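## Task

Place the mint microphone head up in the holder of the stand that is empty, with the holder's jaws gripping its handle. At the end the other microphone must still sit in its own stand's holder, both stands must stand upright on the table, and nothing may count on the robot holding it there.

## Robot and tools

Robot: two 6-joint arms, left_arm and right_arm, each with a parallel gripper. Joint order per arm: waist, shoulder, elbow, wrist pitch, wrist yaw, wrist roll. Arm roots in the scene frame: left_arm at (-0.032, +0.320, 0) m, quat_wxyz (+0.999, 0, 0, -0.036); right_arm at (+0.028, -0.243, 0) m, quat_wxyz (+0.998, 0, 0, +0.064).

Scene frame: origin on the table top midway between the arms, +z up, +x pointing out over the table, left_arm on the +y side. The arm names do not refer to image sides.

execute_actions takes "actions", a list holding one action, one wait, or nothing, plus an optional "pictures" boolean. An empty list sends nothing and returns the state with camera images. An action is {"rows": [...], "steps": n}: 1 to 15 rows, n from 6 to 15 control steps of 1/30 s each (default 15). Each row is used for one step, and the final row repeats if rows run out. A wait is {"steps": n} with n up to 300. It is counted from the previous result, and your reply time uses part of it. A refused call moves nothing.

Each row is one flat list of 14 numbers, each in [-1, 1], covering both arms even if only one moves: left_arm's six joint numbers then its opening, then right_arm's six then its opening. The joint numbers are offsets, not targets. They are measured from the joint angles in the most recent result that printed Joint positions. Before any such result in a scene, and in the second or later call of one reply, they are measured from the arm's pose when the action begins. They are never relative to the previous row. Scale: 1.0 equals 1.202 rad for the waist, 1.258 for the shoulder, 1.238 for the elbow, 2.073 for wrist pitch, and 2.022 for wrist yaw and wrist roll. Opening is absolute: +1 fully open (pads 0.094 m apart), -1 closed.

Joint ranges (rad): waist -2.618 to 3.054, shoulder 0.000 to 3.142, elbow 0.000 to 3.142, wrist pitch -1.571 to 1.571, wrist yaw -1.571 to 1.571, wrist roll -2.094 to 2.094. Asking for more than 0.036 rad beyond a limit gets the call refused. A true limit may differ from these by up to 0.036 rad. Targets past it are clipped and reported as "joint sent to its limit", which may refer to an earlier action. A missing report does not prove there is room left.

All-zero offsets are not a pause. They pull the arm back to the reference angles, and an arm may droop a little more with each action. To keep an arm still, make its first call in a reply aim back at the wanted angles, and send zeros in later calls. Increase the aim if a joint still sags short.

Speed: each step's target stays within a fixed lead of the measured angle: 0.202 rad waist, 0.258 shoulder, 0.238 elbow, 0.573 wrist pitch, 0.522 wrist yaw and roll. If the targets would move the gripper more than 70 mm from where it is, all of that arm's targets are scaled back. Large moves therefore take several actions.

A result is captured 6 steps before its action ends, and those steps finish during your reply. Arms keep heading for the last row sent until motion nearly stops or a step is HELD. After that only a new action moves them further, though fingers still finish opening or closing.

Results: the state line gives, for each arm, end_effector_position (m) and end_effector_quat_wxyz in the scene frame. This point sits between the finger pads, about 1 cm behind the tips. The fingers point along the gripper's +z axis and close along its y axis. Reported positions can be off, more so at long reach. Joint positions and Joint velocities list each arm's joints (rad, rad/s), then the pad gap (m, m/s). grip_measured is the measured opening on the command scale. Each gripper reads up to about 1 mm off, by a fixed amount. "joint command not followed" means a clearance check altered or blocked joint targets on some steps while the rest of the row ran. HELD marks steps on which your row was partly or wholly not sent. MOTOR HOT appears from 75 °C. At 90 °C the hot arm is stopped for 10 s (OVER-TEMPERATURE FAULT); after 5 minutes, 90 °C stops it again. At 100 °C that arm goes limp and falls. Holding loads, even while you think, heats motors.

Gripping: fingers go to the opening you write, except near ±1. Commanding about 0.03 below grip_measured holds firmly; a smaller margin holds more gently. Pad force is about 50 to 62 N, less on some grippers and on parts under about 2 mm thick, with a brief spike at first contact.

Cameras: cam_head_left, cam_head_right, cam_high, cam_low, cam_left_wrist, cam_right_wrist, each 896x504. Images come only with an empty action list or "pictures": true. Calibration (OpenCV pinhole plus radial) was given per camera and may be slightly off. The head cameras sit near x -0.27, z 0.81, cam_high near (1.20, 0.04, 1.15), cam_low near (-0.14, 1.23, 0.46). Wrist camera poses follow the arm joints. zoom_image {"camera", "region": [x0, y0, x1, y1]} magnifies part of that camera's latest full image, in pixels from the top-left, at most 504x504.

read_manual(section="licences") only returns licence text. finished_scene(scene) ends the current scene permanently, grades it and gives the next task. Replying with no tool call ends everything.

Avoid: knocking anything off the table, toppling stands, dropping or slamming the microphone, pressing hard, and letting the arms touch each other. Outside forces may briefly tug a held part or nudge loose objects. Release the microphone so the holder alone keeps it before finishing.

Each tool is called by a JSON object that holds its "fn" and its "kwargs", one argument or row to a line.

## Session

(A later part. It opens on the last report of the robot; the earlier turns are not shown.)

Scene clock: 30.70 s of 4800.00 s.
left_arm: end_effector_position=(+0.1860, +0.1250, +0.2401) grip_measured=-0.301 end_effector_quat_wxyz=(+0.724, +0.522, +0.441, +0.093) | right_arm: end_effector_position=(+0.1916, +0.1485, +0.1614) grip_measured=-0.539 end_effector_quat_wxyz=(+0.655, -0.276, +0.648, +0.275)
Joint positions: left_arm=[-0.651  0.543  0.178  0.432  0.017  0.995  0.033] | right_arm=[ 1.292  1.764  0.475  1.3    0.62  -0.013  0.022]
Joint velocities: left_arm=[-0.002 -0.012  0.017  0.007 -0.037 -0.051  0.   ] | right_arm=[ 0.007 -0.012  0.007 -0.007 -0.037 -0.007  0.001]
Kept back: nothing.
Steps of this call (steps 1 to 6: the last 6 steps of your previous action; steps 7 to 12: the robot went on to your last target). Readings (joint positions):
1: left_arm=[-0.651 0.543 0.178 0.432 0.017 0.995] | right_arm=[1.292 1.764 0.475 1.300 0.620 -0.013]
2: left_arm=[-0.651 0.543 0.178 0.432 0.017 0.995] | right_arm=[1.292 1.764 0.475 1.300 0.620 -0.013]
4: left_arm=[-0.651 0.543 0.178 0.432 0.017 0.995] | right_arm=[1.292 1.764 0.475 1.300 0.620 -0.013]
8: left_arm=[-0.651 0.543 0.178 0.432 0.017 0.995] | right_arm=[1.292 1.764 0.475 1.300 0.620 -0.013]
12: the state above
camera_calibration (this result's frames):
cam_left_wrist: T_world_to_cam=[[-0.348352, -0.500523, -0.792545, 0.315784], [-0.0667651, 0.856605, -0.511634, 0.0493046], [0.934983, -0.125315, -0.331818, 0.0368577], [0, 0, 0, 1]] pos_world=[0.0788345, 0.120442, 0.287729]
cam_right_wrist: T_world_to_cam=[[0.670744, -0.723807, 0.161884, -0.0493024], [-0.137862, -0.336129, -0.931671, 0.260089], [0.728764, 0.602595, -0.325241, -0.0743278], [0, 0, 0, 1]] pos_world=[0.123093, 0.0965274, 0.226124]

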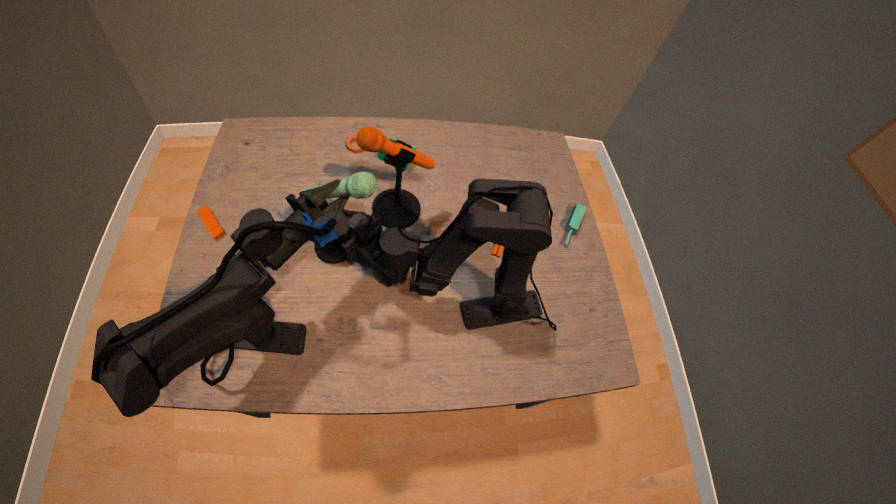

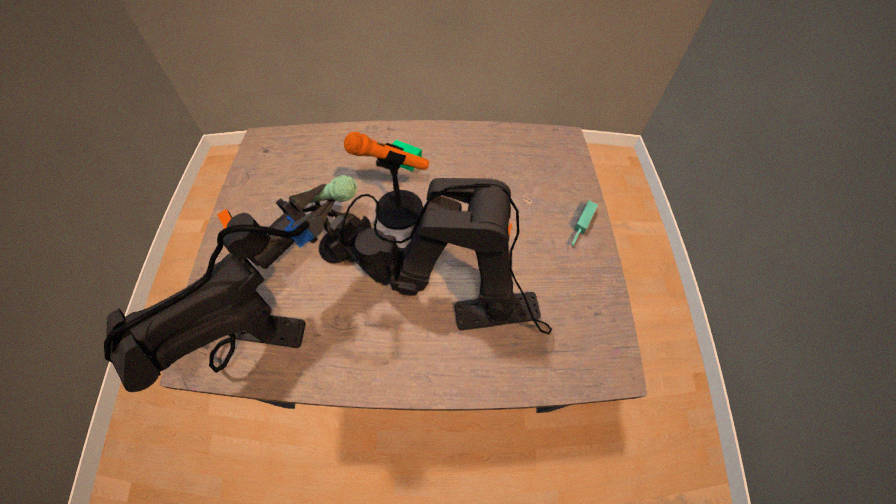

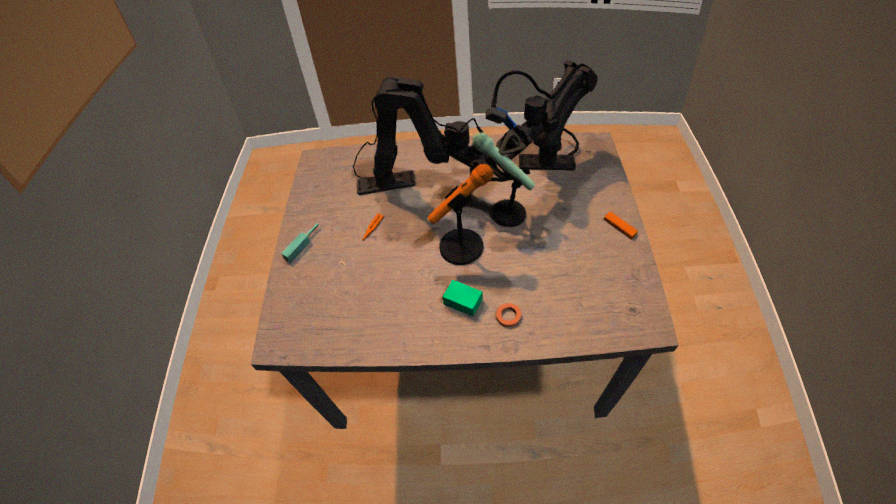

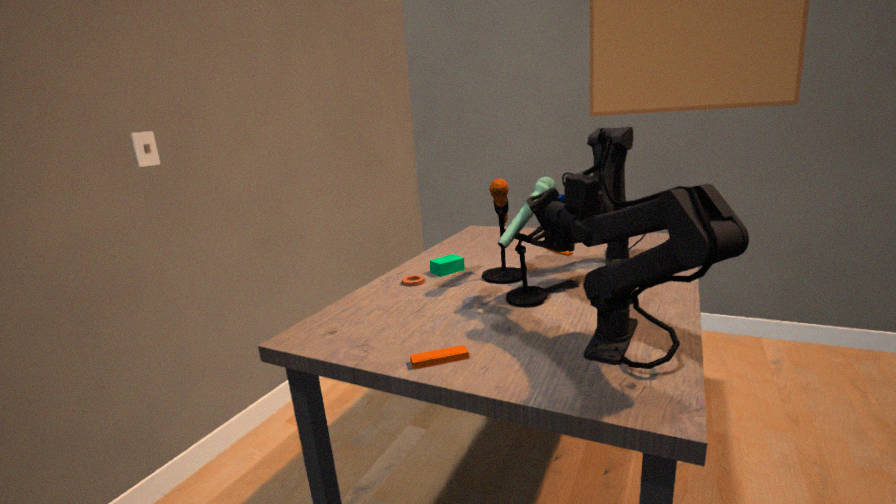

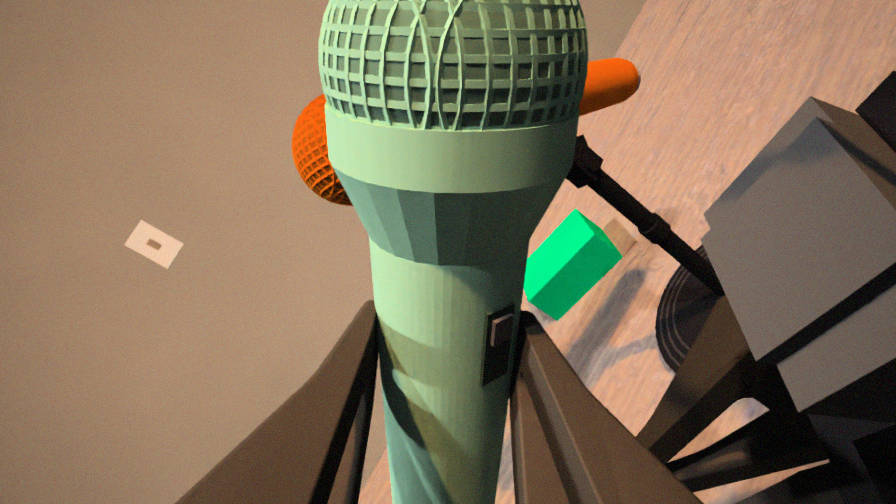

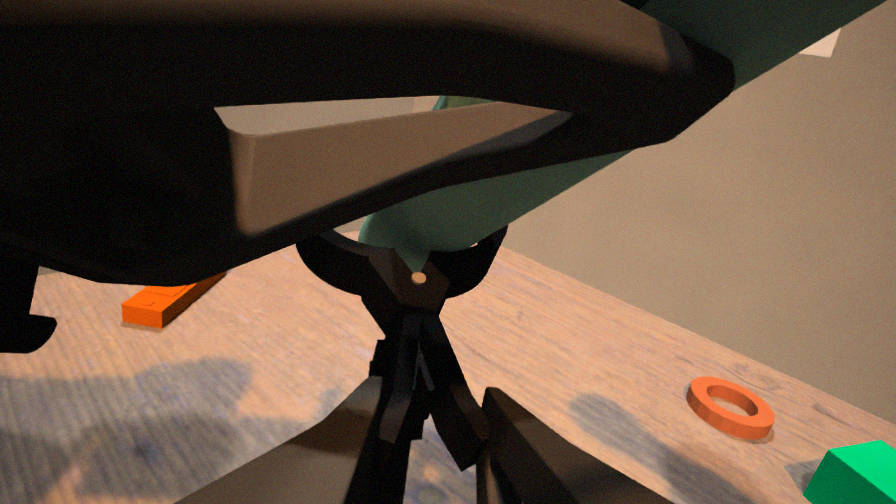

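{"fn": "execute_actions", "kwargs": {
  "actions": [
    {"rows":[[0.12,0,-0.075,0.085,0,-0.235,-1,0,0,0,0,0,0,-0.6]],"steps":15}
  ]
}}

{"fn": "execute_actions", "kwargs": {
  "actions": [
    {"steps":25}
  ],
  "pictures": true
}}

Scene clock: 31.77 s of 4800.00 s.
left_arm: end_effector_position=(+0.2109, +0.1654, +0.2225) grip_measured=-0.305 end_effector_quat_wxyz=(+0.739, +0.372, +0.562, +0.014) | right_arm: end_effector_position=(+0.1917, +0.1483, +0.1612) grip_measured=-0.539 end_effector_quat_wxyz=(+0.655, -0.276, +0.648, +0.274)
Joint positions: left_arm=[-0.507  0.543  0.082  0.554 -0.013  0.604  0.033] | right_arm=[ 1.292  1.764  0.475  1.298  0.621 -0.011  0.022]
Joint velocities: left_arm=[-0.007  0.007  0.007  0.037 -0.066 -0.403 -0.   ] | right_arm=[ 0.012  0.002  0.007 -0.022 -0.051 -0.037  0.   ]
Steps of this call (steps 1 to 15: the robot went on to your last target; steps 16 to 23: nothing new was sent; steps 24 to 32: the first 9 steps of this action). Readings (joint positions):
24: left_arm=[-0.628 0.543 0.162 0.463 0.028 0.928] | right_arm=[1.292 1.764 0.475 1.299 0.621 -0.012]
25: left_arm=[-0.586 0.543 0.140 0.505 0.030 0.849] | right_arm=[1.292 1.764 0.475 1.299 0.621 -0.012]
27: left_arm=[-0.526 0.543 0.101 0.530 0.014 0.735] | right_arm=[1.292 1.764 0.475 1.298 0.621 -0.012]
31: left_arm=[-0.507 0.543 0.082 0.551 -0.011 0.620] | right_arm=[1.292 1.764 0.475 1.298 0.621 -0.011]
32: the state above

Scene clock: 32.60 s of 4800.00 s.
left_arm: end_effector_position=(+0.2119, +0.1674, +0.2239) grip_measured=-0.305 end_effector_quat_wxyz=(+0.741, +0.349, +0.574, -0.005) | right_arm: end_effector_position=(+0.1917, +0.1483, +0.1612) grip_measured=-0.539 end_effector_quat_wxyz=(+0.655, -0.276, +0.648, +0.274)
Joint positions: left_arm=[-0.507  0.543  0.082  0.559 -0.026  0.542  0.033] | right_arm=[ 1.292  1.764  0.475  1.298  0.621 -0.011  0.022]
Joint velocities: left_arm=[ 0.002 -0.007 -0.012  0.051 -0.051  0.022 -0.   ] | right_arm=[ 0.002 -0.002 -0.007  0.007 -0.007 -0.022  0.002]
Kept back: nothing.
Steps of this call (steps 1 to 6: the last 6 steps of your previous action; steps 7 to 25: the robot went on to your last target). Readings (joint positions):
1: left_arm=[-0.507 0.543 0.082 0.556 -0.015 0.591] | right_arm=[1.292 1.764 0.475 1.298 0.621 -0.011]
2: left_arm=[-0.507 0.543 0.082 0.557 -0.017 0.581] | right_arm=[1.292 1.764 0.475 1.298 0.621 -0.011]
4: left_arm=[-0.507 0.543 0.082 0.559 -0.020 0.566] | right_arm=[1.292 1.764 0.475 1.298 0.621 -0.011]
8: left_arm=[-0.507 0.543 0.082 0.559 -0.023 0.552] | right_arm=[1.292 1.764 0.475 1.298 0.621 -0.011]
25: the state above
camera_calibration (this result's frames):
cam_left_wrist: T_world_to_cam=[[-0.409122, -0.797906, -0.44268, 0.31751], [-0.334464, 0.582506, -0.740824, 0.160344], [0.848972, -0.155027, -0.505187, 0.0745678], [0, 0, 0, 1]] pos_world=[0.120224, 0.171502, 0.297013]
cam_right_wrist: T_world_to_cam=[[0.67013, -0.724555, 0.161075, -0.049103], [-0.139432, -0.336033, -0.931472, 0.260086], [0.729029, 0.601749, -0.326212, -0.0741998], [0, 0, 0, 1]] pos_world=[0.123264, 0.0964693, 0.225967]

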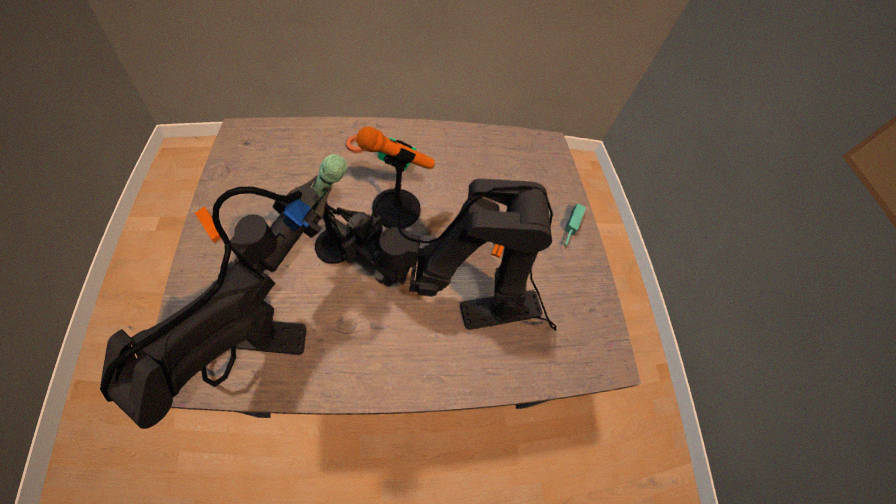

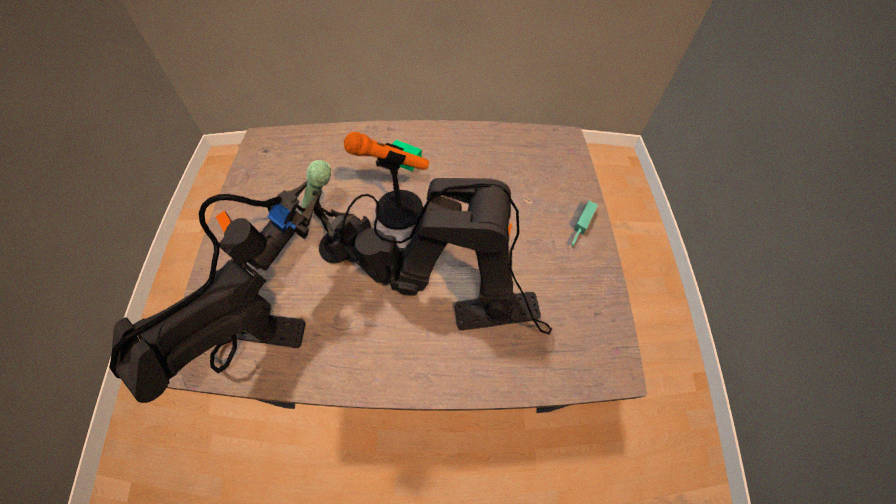

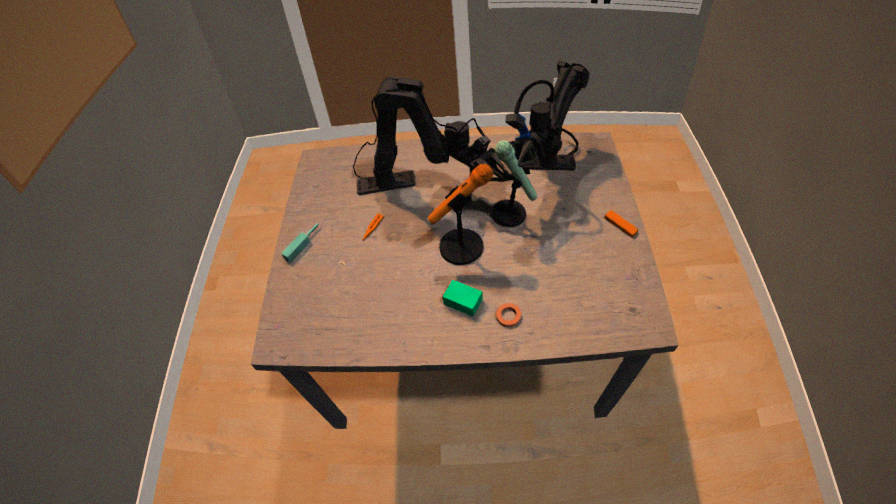

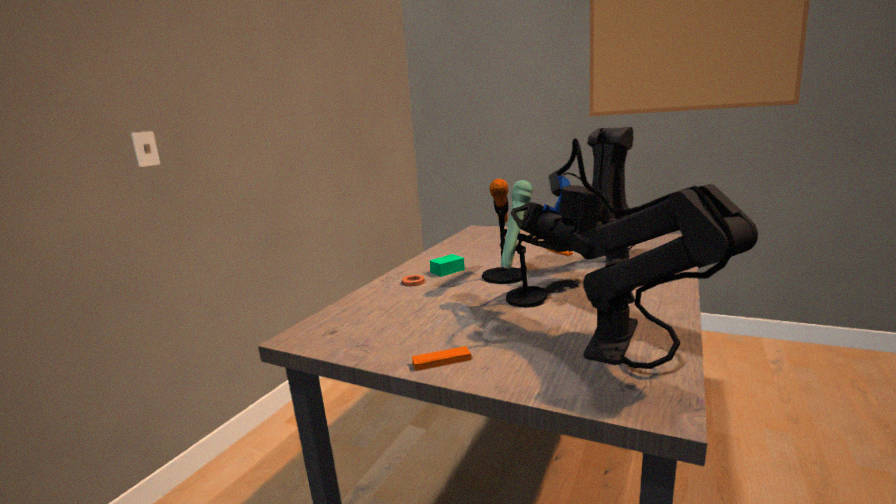

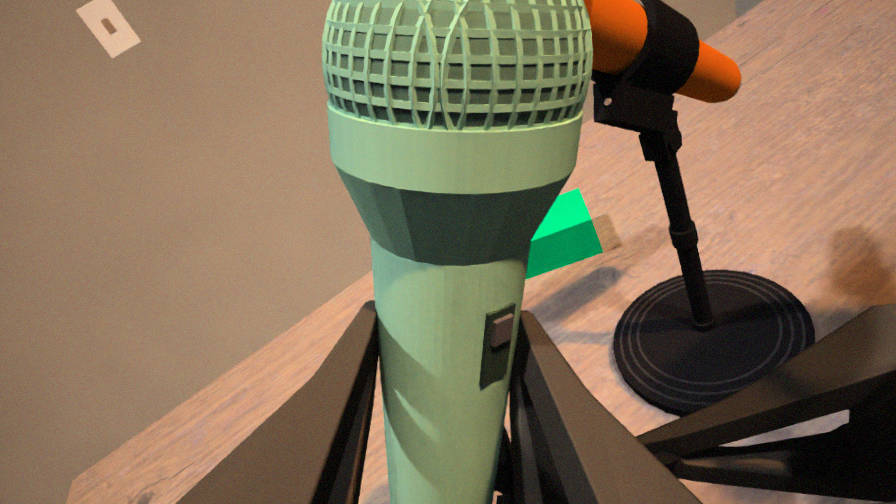

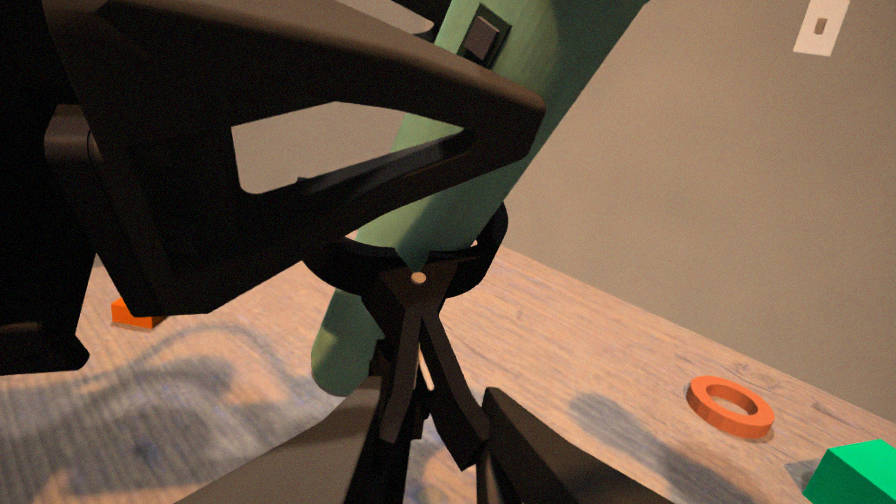

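{"fn": "execute_actions", "kwargs": {
  "actions": [
    {"rows":[[0,0,0,0.01,0,0,-1,0,0,0,0,0,0,-0.3],[0,0,0,0.01,0,0,-1,0,0,0,0,0,0,-0.3],[0,0,0,0.01,0,0,-1,0,0,0,0,0,0,-0.1],[0,0,0,0.01,0,0,-1,0,0,0,0,0,0,-0.1],[0,0,0,0.01,0,0,-1,0,0,0,0,0,0,0.1],[0,0,0,0.01,0,0,-1,0,0,0,0,0,0,0.3],[0,0,0,0.01,0,0,-1,0,0,0,0,0,0,0.6],[0,0,0,0.01,0,0,-1,0,0,0,0,0,0,1]],"steps":15}
  ]
}}

{"fn": "execute_actions", "kwargs": {
  "actions": [
    {"rows":[[0,0,0,0,0,0,-0.2,0,0,0,0,0,0,1]],"steps":15}
  ]
}}

{"fn": "execute_actions", "kwargs": {
  "actions": [
    {"steps":15}
  ],
  "pictures": true
}}

Scene clock: 33.20 s of 4800.00 s.
left_arm: end_effector_position=(+0.2113, +0.1658, +0.2211) grip_measured=-0.305 end_effector_quat_wxyz=(+0.737, +0.354, +0.576, -0.008) | right_arm: end_effector_position=(+0.1915, +0.1486, +0.1612) grip_measured=+0.926 end_effector_quat_wxyz=(+0.654, -0.275, +0.648, +0.276)
Joint positions: left_arm=[-0.507  0.543  0.082  0.548 -0.016  0.542  0.033] | right_arm=[ 1.292  1.764  0.475  1.299  0.619 -0.008  0.09 ]
Joint velocities: left_arm=[ 0.012 -0.007  0.002  0.007  0.037 -0.066 -0.   ] | right_arm=[-0.002 -0.017 -0.007  0.066  0.007 -0.007  0.147]
Steps of this call (steps 1 to 9: the robot went on to your last target; steps 10 to 18: the first 9 steps of this action). Readings (joint positions):
10: left_arm=[-0.507 0.543 0.082 0.559 -0.028 0.542] | right_arm=[1.292 1.764 0.475 1.298 0.621 -0.011]
11: left_arm=[-0.507 0.543 0.082 0.557 -0.028 0.542] | right_arm=[1.292 1.764 0.475 1.298 0.621 -0.011]
13: left_arm=[-0.507 0.543 0.082 0.551 -0.028 0.542] | right_arm=[1.292 1.764 0.475 1.298 0.619 -0.009]
17: left_arm=[-0.507 0.543 0.082 0.548 -0.018 0.542] | right_arm=[1.292 1.764 0.475 1.299 0.619 -0.008]
18: the state above

Scene clock: 33.70 s of 4800.00 s.
left_arm: end_effector_position=(+0.2097, +0.1632, +0.2199) grip_measured=-0.201 end_effector_quat_wxyz=(+0.735, +0.361, +0.574, -0.014) | right_arm: end_effector_position=(+0.1915, +0.1486, +0.1612) grip_measured=+0.998 end_effector_quat_wxyz=(+0.654, -0.275, +0.648, +0.276)
Joint positions: left_arm=[-0.507  0.543  0.082  0.543  0.001  0.542  0.038] | right_arm=[ 1.292  1.764  0.475  1.299  0.619 -0.008  0.094]
Joint velocities: left_arm=[ 0.007  0.012  0.017 -0.051  0.007  0.037  0.002] | right_arm=[-0.002  0.007 -0.002 -0.037  0.007  0.007 -0.001]
Steps of this call (steps 1 to 6: the last 6 steps of your previous action; steps 7 to 15: the first 9 steps of this action, its rows measured from where the robot was after step 6). Readings (joint positions):
6: left_arm=[-0.507 0.543 0.082 0.548 -0.011 0.542] | right_arm=[1.292 1.764 0.475 1.299 0.619 -0.008]
7: left_arm=[-0.507 0.543 0.082 0.546 -0.011 0.542] | right_arm=[1.292 1.764 0.475 1.299 0.619 -0.008]
8: left_arm=[-0.507 0.543 0.082 0.546 -0.008 0.542] | right_arm=[1.292 1.764 0.475 1.299 0.619 -0.008]
10: left_arm=[-0.507 0.543 0.082 0.544 -0.005 0.542] | right_arm=[1.292 1.764 0.475 1.299 0.619 -0.008]
14: left_arm=[-0.507 0.543 0.082 0.543 0.000 0.542] | right_arm=[1.292 1.764 0.475 1.299 0.619 -0.008]
15: the state above

Scene clock: 34.20 s of 4800.00 s.
left_arm: end_effector_position=(+0.2095, +0.1628, +0.2198) grip_measured=-0.201 end_effector_quat_wxyz=(+0.735, +0.361, +0.574, -0.015) | right_arm: end_effector_position=(+0.1915, +0.1486, +0.1612) grip_measured=+0.998 end_effector_quat_wxyz=(+0.654, -0.275, +0.648, +0.276)
Joint positions: left_arm=[-0.507  0.543  0.082  0.543  0.003  0.542  0.038] | right_arm=[ 1.292  1.764  0.475  1.299  0.619 -0.008  0.094]
Joint velocities: left_arm=[ 0.012 -0.017  0.002  0.066 -0.037  0.066  0.   ] | right_arm=[-0.017  0.002 -0.007  0.007 -0.051 -0.051 -0.001]
Kept back: nothing.
Steps of this call (steps 1 to 6: the last 6 steps of your previous action; steps 7 to 15: the robot went on to your last target). Readings (joint positions):
1: left_arm=[-0.507 0.543 0.082 0.543 0.001 0.542] | right_arm=[1.292 1.764 0.475 1.299 0.619 -0.008]
2: left_arm=[-0.507 0.543 0.082 0.543 0.002 0.542] | right_arm=[1.292 1.764 0.475 1.299 0.619 -0.008]
4: left_arm=[-0.507 0.543 0.082 0.543 0.002 0.542] | right_arm=[1.292 1.764 0.475 1.299 0.619 -0.008]
8: left_arm=[-0.507 0.543 0.082 0.543 0.003 0.542] | right_arm=[1.292 1.764 0.475 1.299 0.619 -0.008]
15: the state above
All arms were judged still, so your last target was given up. Only a new action makes them travel on or press farther. Fingers that are still opening or closing keep moving.
camera_calibration (this result's frames):
cam_left_wrist: T_world_to_cam=[[-0.437389, -0.780729, -0.446266, 0.31498], [-0.326441, 0.600246, -0.730165, 0.15225], [0.837931, -0.173687, -0.517403, 0.0819521], [0, 0, 0, 1]] pos_world=[0.118799, 0.168761, 0.294135]
cam_right_wrist: T_world_to_cam=[[0.671821, -0.723618, 0.158223, -0.048785], [-0.140499, -0.334221, -0.931964, 0.260224], [0.727267, 0.603882, -0.326204, -0.0741174], [0, 0, 0, 1]] pos_world=[0.123239, 0.0964287, 0.226061]

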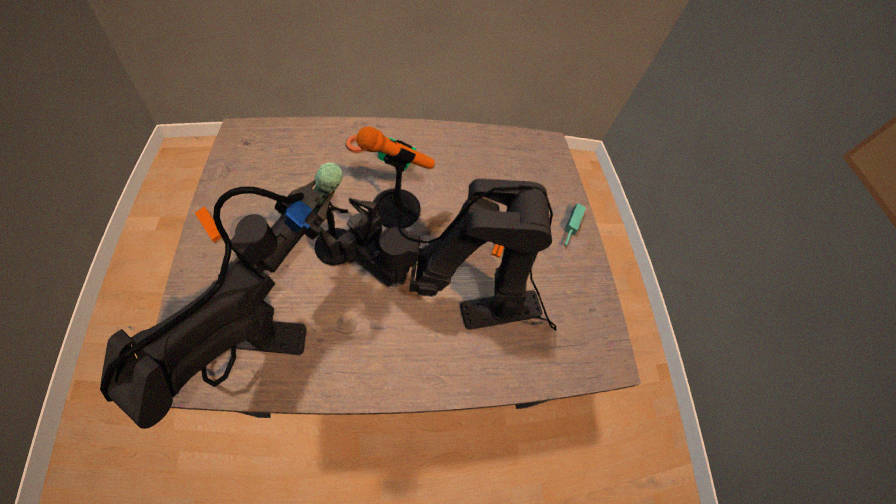

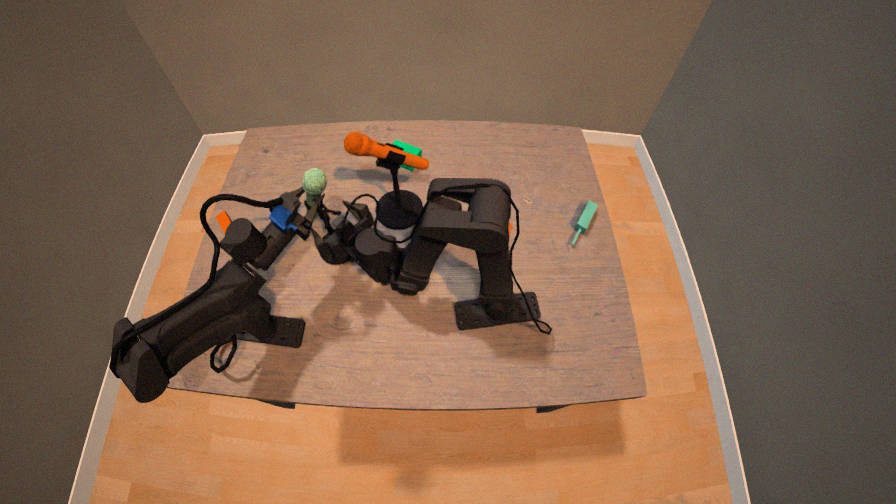

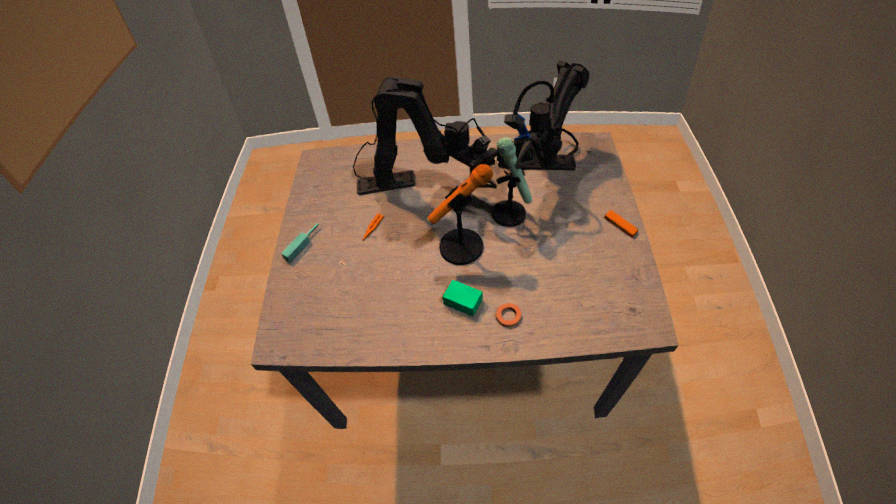

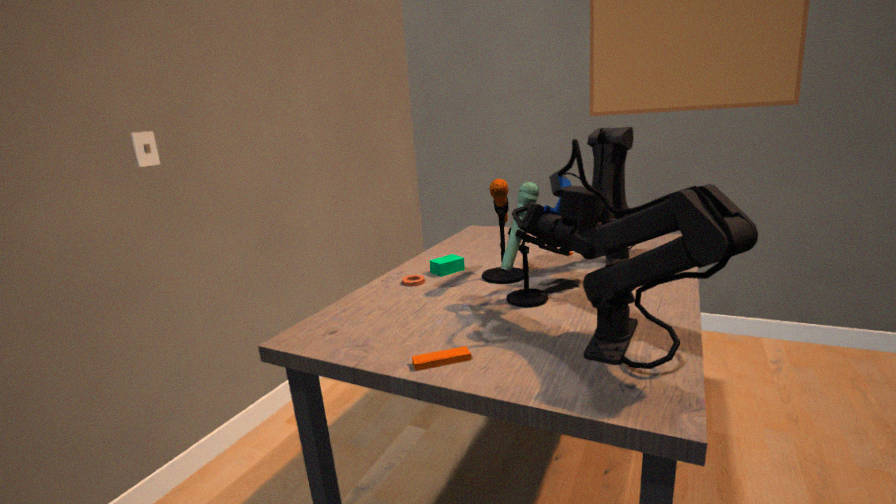

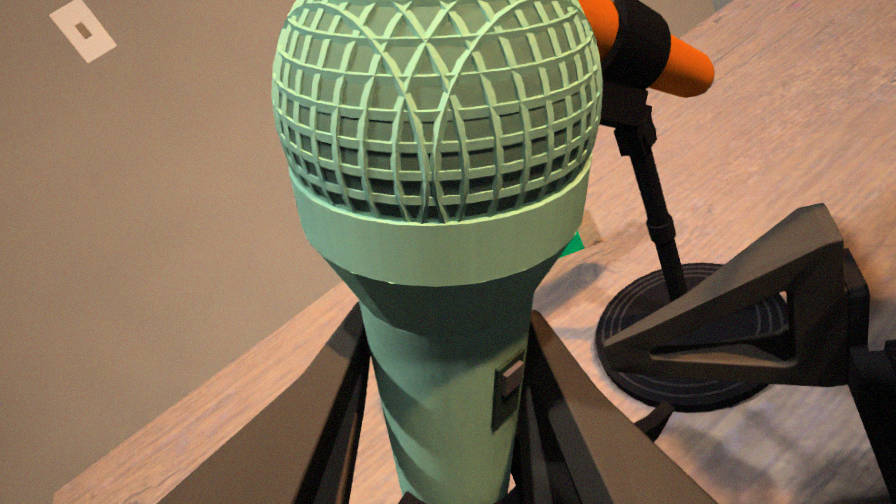

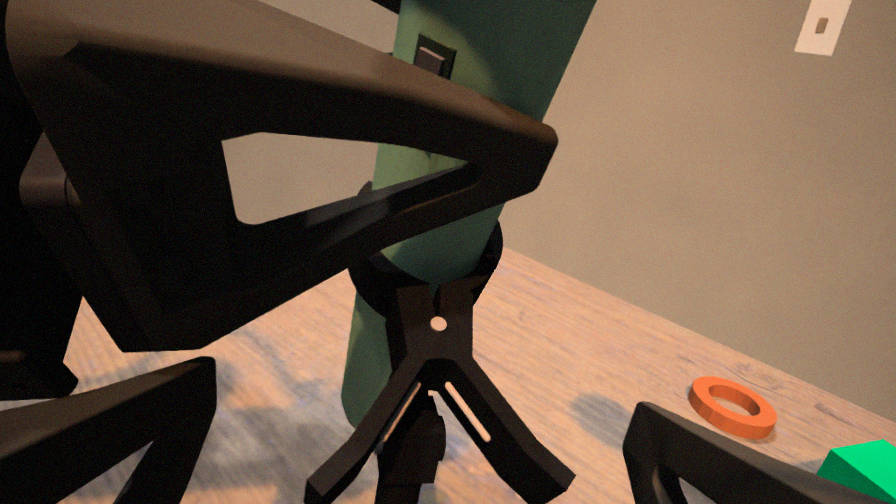

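It aligned. Open more, then retract both.

{"fn": "execute_actions", "kwargs": {
  "actions": [
    {"rows":[[0,0,0,0,0,0,0.4,0,0,0,0,0,0,1]],"steps":10}
  ]
}}

{"fn": "execute_actions", "kwargs": {
  "actions": [
    {"rows":[[0,-0.4,0,-0.24,0,0,0.4,0.15,-0.23,-0.2,-0.02,0.075,0,1]],"steps":15}
  ]
}}

{"fn": "execute_actions", "kwargs": {
  "actions": [
    {"steps":30}
  ],
  "pictures": true
}}

Scene clock: 34.70 s of 4800.00 s.
left_arm: end_effector_position=(+0.2100, +0.1642, +0.2233) grip_measured=+0.390 end_effector_quat_wxyz=(+0.740, +0.357, +0.570, -0.011) | right_arm: end_effector_position=(+0.1915, +0.1486, +0.1568) grip_measured=+0.998 end_effector_quat_wxyz=(+0.651, -0.283, +0.651, +0.268)
Joint positions: left_arm=[-0.507  0.543  0.082  0.557 -0.005  0.544  0.065] | right_arm=[ 1.292  1.764  0.475  1.278  0.619 -0.013  0.094]
Joint velocities: left_arm=[ 0.002 -0.012  0.012  0.022 -0.022  0.007  0.017] | right_arm=[ 0.002  0.002  0.002 -0.081 -0.037 -0.037  0.002]
Steps of this call (steps 1 to 11: nothing new was sent; steps 12 to 15: the first 4 steps of this action). Readings (joint positions):
12: left_arm=[-0.507 0.543 0.082 0.543 0.003 0.542] | right_arm=[1.292 1.764 0.475 1.299 0.619 -0.008]
13: left_arm=[-0.507 0.543 0.082 0.550 -0.003 0.543] | right_arm=[1.292 1.764 0.475 1.291 0.619 -0.011]
15: the state above

Scene clock: 35.20 s of 4800.00 s.
left_arm: end_effector_position=(+0.1737, +0.1872, +0.2418) grip_measured=+0.398 end_effector_quat_wxyz=(+0.767, +0.341, +0.543, -0.013) | right_arm: end_effector_position=(+0.1381, +0.0952, +0.1730) grip_measured=+0.998 end_effector_quat_wxyz=(+0.647, -0.293, +0.638, +0.296)
Joint positions: left_arm=[-0.507  0.051  0.075  0.154 -0.001  0.545  0.066] | right_arm=[ 1.471  1.485  0.244  1.259  0.739 -0.014  0.094]
Joint velocities: left_arm=[-0.007  0.012 -0.002 -0.476  0.022 -0.007 -0.   ] | right_arm=[ 0.002 -0.002  0.002 -0.022  0.198 -0.125  0.001]
Steps of this call (steps 1 to 6: the last 6 steps of your previous action; steps 7 to 15: the first 9 steps of this action, its rows measured from where the robot was after step 6). Readings (joint positions):
6: left_arm=[-0.507 0.543 0.082 0.559 -0.004 0.545] | right_arm=[1.292 1.764 0.475 1.277 0.619 -0.013]
7: left_arm=[-0.507 0.503 0.086 0.488 -0.004 0.545] | right_arm=[1.313 1.734 0.448 1.262 0.640 -0.014]
8: left_arm=[-0.507 0.421 0.083 0.394 -0.004 0.545] | right_arm=[1.361 1.661 0.382 1.250 0.665 -0.014]
10: left_arm=[-0.507 0.244 0.075 0.257 -0.001 0.545] | right_arm=[1.453 1.526 0.271 1.254 0.694 -0.014]
14: left_arm=[-0.507 0.054 0.075 0.169 -0.001 0.545] | right_arm=[1.471 1.485 0.244 1.259 0.733 -0.014]
15: the state above

Scene clock: 36.20 s of 4800.00 s.
left_arm: end_effector_position=(+0.1760, +0.1857, +0.2211) grip_measured=+0.398 end_effector_quat_wxyz=(+0.739, +0.358, +0.570, -0.012) | right_arm: end_effector_position=(+0.1409, +0.0928, +0.1729) grip_measured=+0.998 end_effector_quat_wxyz=(+0.650, -0.286, +0.641, +0.289)
Joint positions: left_arm=[-0.507  0.051  0.075  0.07  -0.001  0.545  0.066] | right_arm=[ 1.471  1.485  0.244  1.259  0.76  -0.014  0.094]
Joint velocities: left_arm=[-0.017 -0.007 -0.012  0.007 -0.037 -0.022 -0.001] | right_arm=[ 0.002  0.012  0.007 -0.022 -0.051  0.007  0.   ]
Kept back: nothing.
Steps of this call (steps 1 to 6: the last 6 steps of your previous action; steps 7 to 30: the robot went on to your last target). Readings (joint positions):
1: left_arm=[-0.507 0.051 0.075 0.138 -0.001 0.545] | right_arm=[1.471 1.485 0.244 1.259 0.743 -0.014]
2: left_arm=[-0.507 0.051 0.075 0.122 -0.001 0.545] | right_arm=[1.471 1.485 0.244 1.259 0.747 -0.014]
4: left_arm=[-0.507 0.051 0.075 0.101 -0.001 0.545] | right_arm=[1.471 1.485 0.244 1.259 0.752 -0.014]
8: left_arm=[-0.507 0.051 0.075 0.081 -0.001 0.545] | right_arm=[1.471 1.485 0.244 1.259 0.757 -0.014]
30: the state above
All arms were judged still, so your last target was given up. Only a new action makes them travel on or press farther. Fingers that are still opening or closing keep moving.
camera_calibration (this result's frames):
cam_left_wrist: T_world_to_cam=[[-0.428374, -0.785038, -0.447449, 0.318257], [-0.320668, 0.595027, -0.736963, 0.130045], [0.844788, -0.172214, -0.506631, 0.110766], [0, 0, 0, 1]] pos_world=[0.084461, 0.191539, 0.294359]
cam_right_wrist: T_world_to_cam=[[0.698264, -0.698475, 0.156715, -0.0627825], [-0.125615, -0.335086, -0.933777, 0.243651], [0.704732, 0.632337, -0.321717, -0.0000733762], [0, 0, 0, 1]] pos_world=[0.0744967, 0.0378385, 0.237331]

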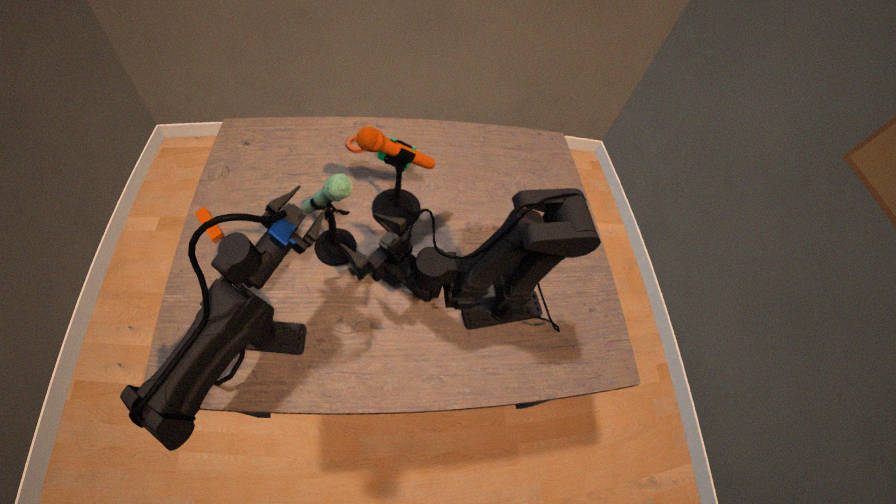

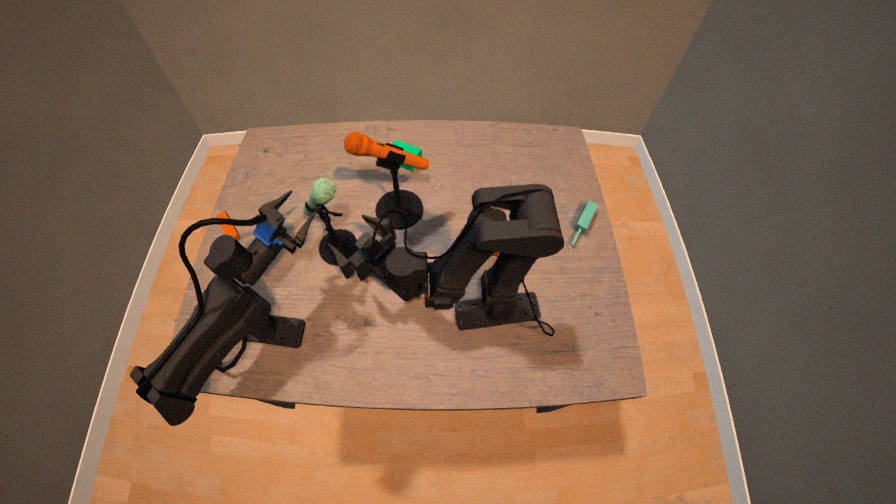

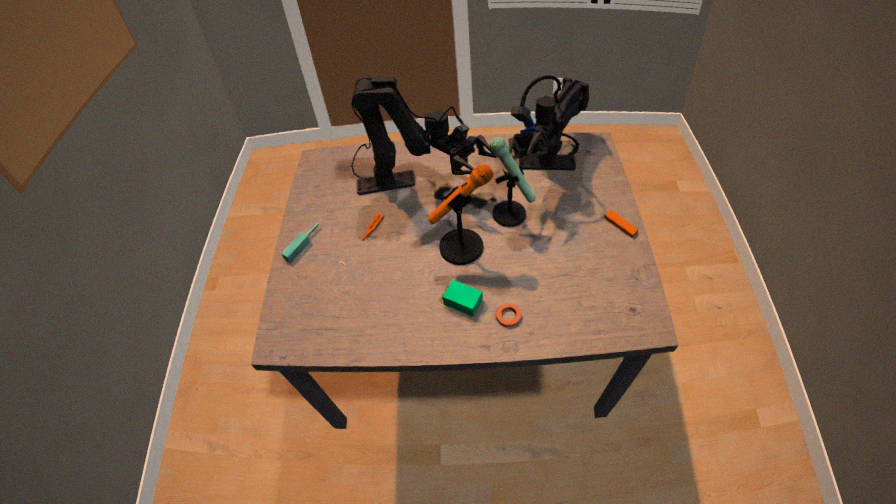

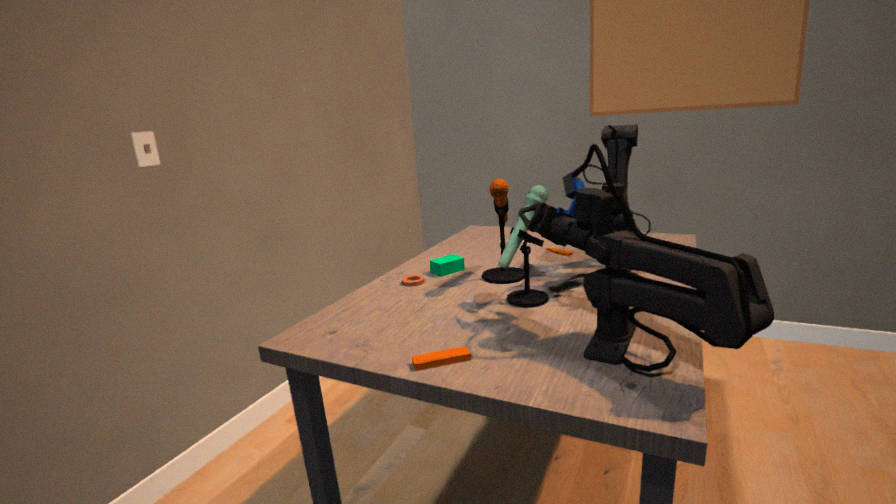

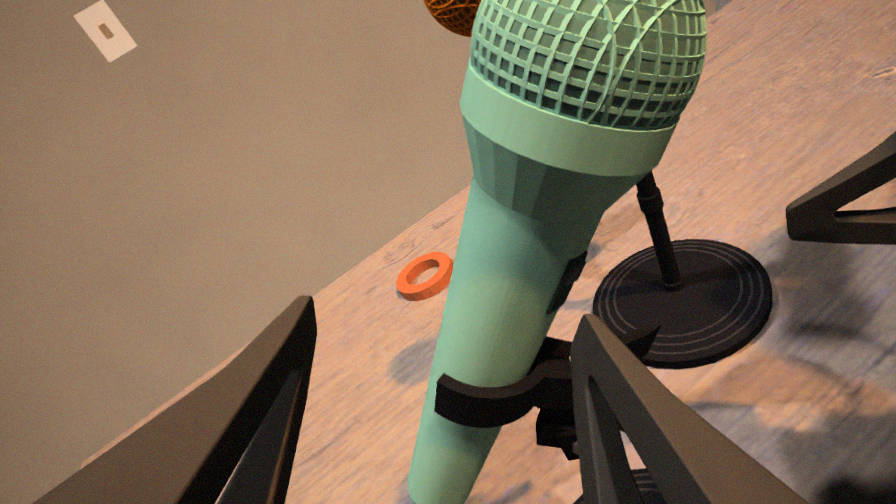

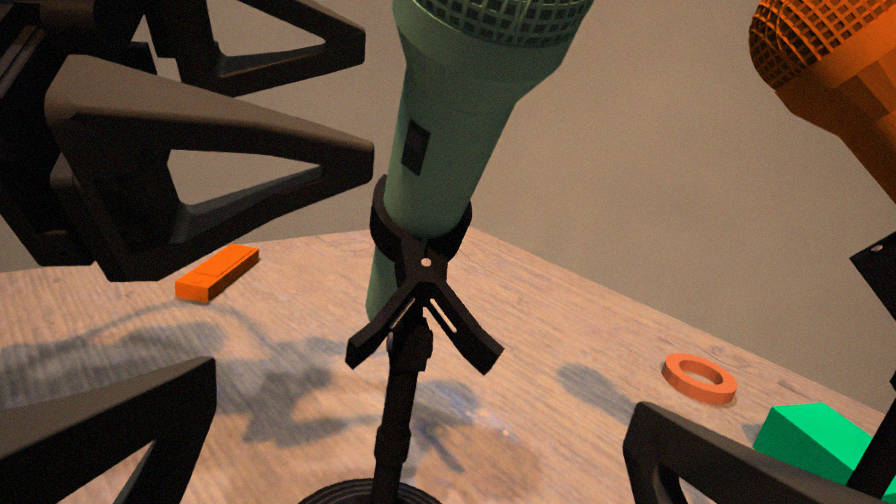

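Held freely.

{"fn": "finished_scene", "kwargs": {
  "scene": 1
}}

The scene is finished: the task was done.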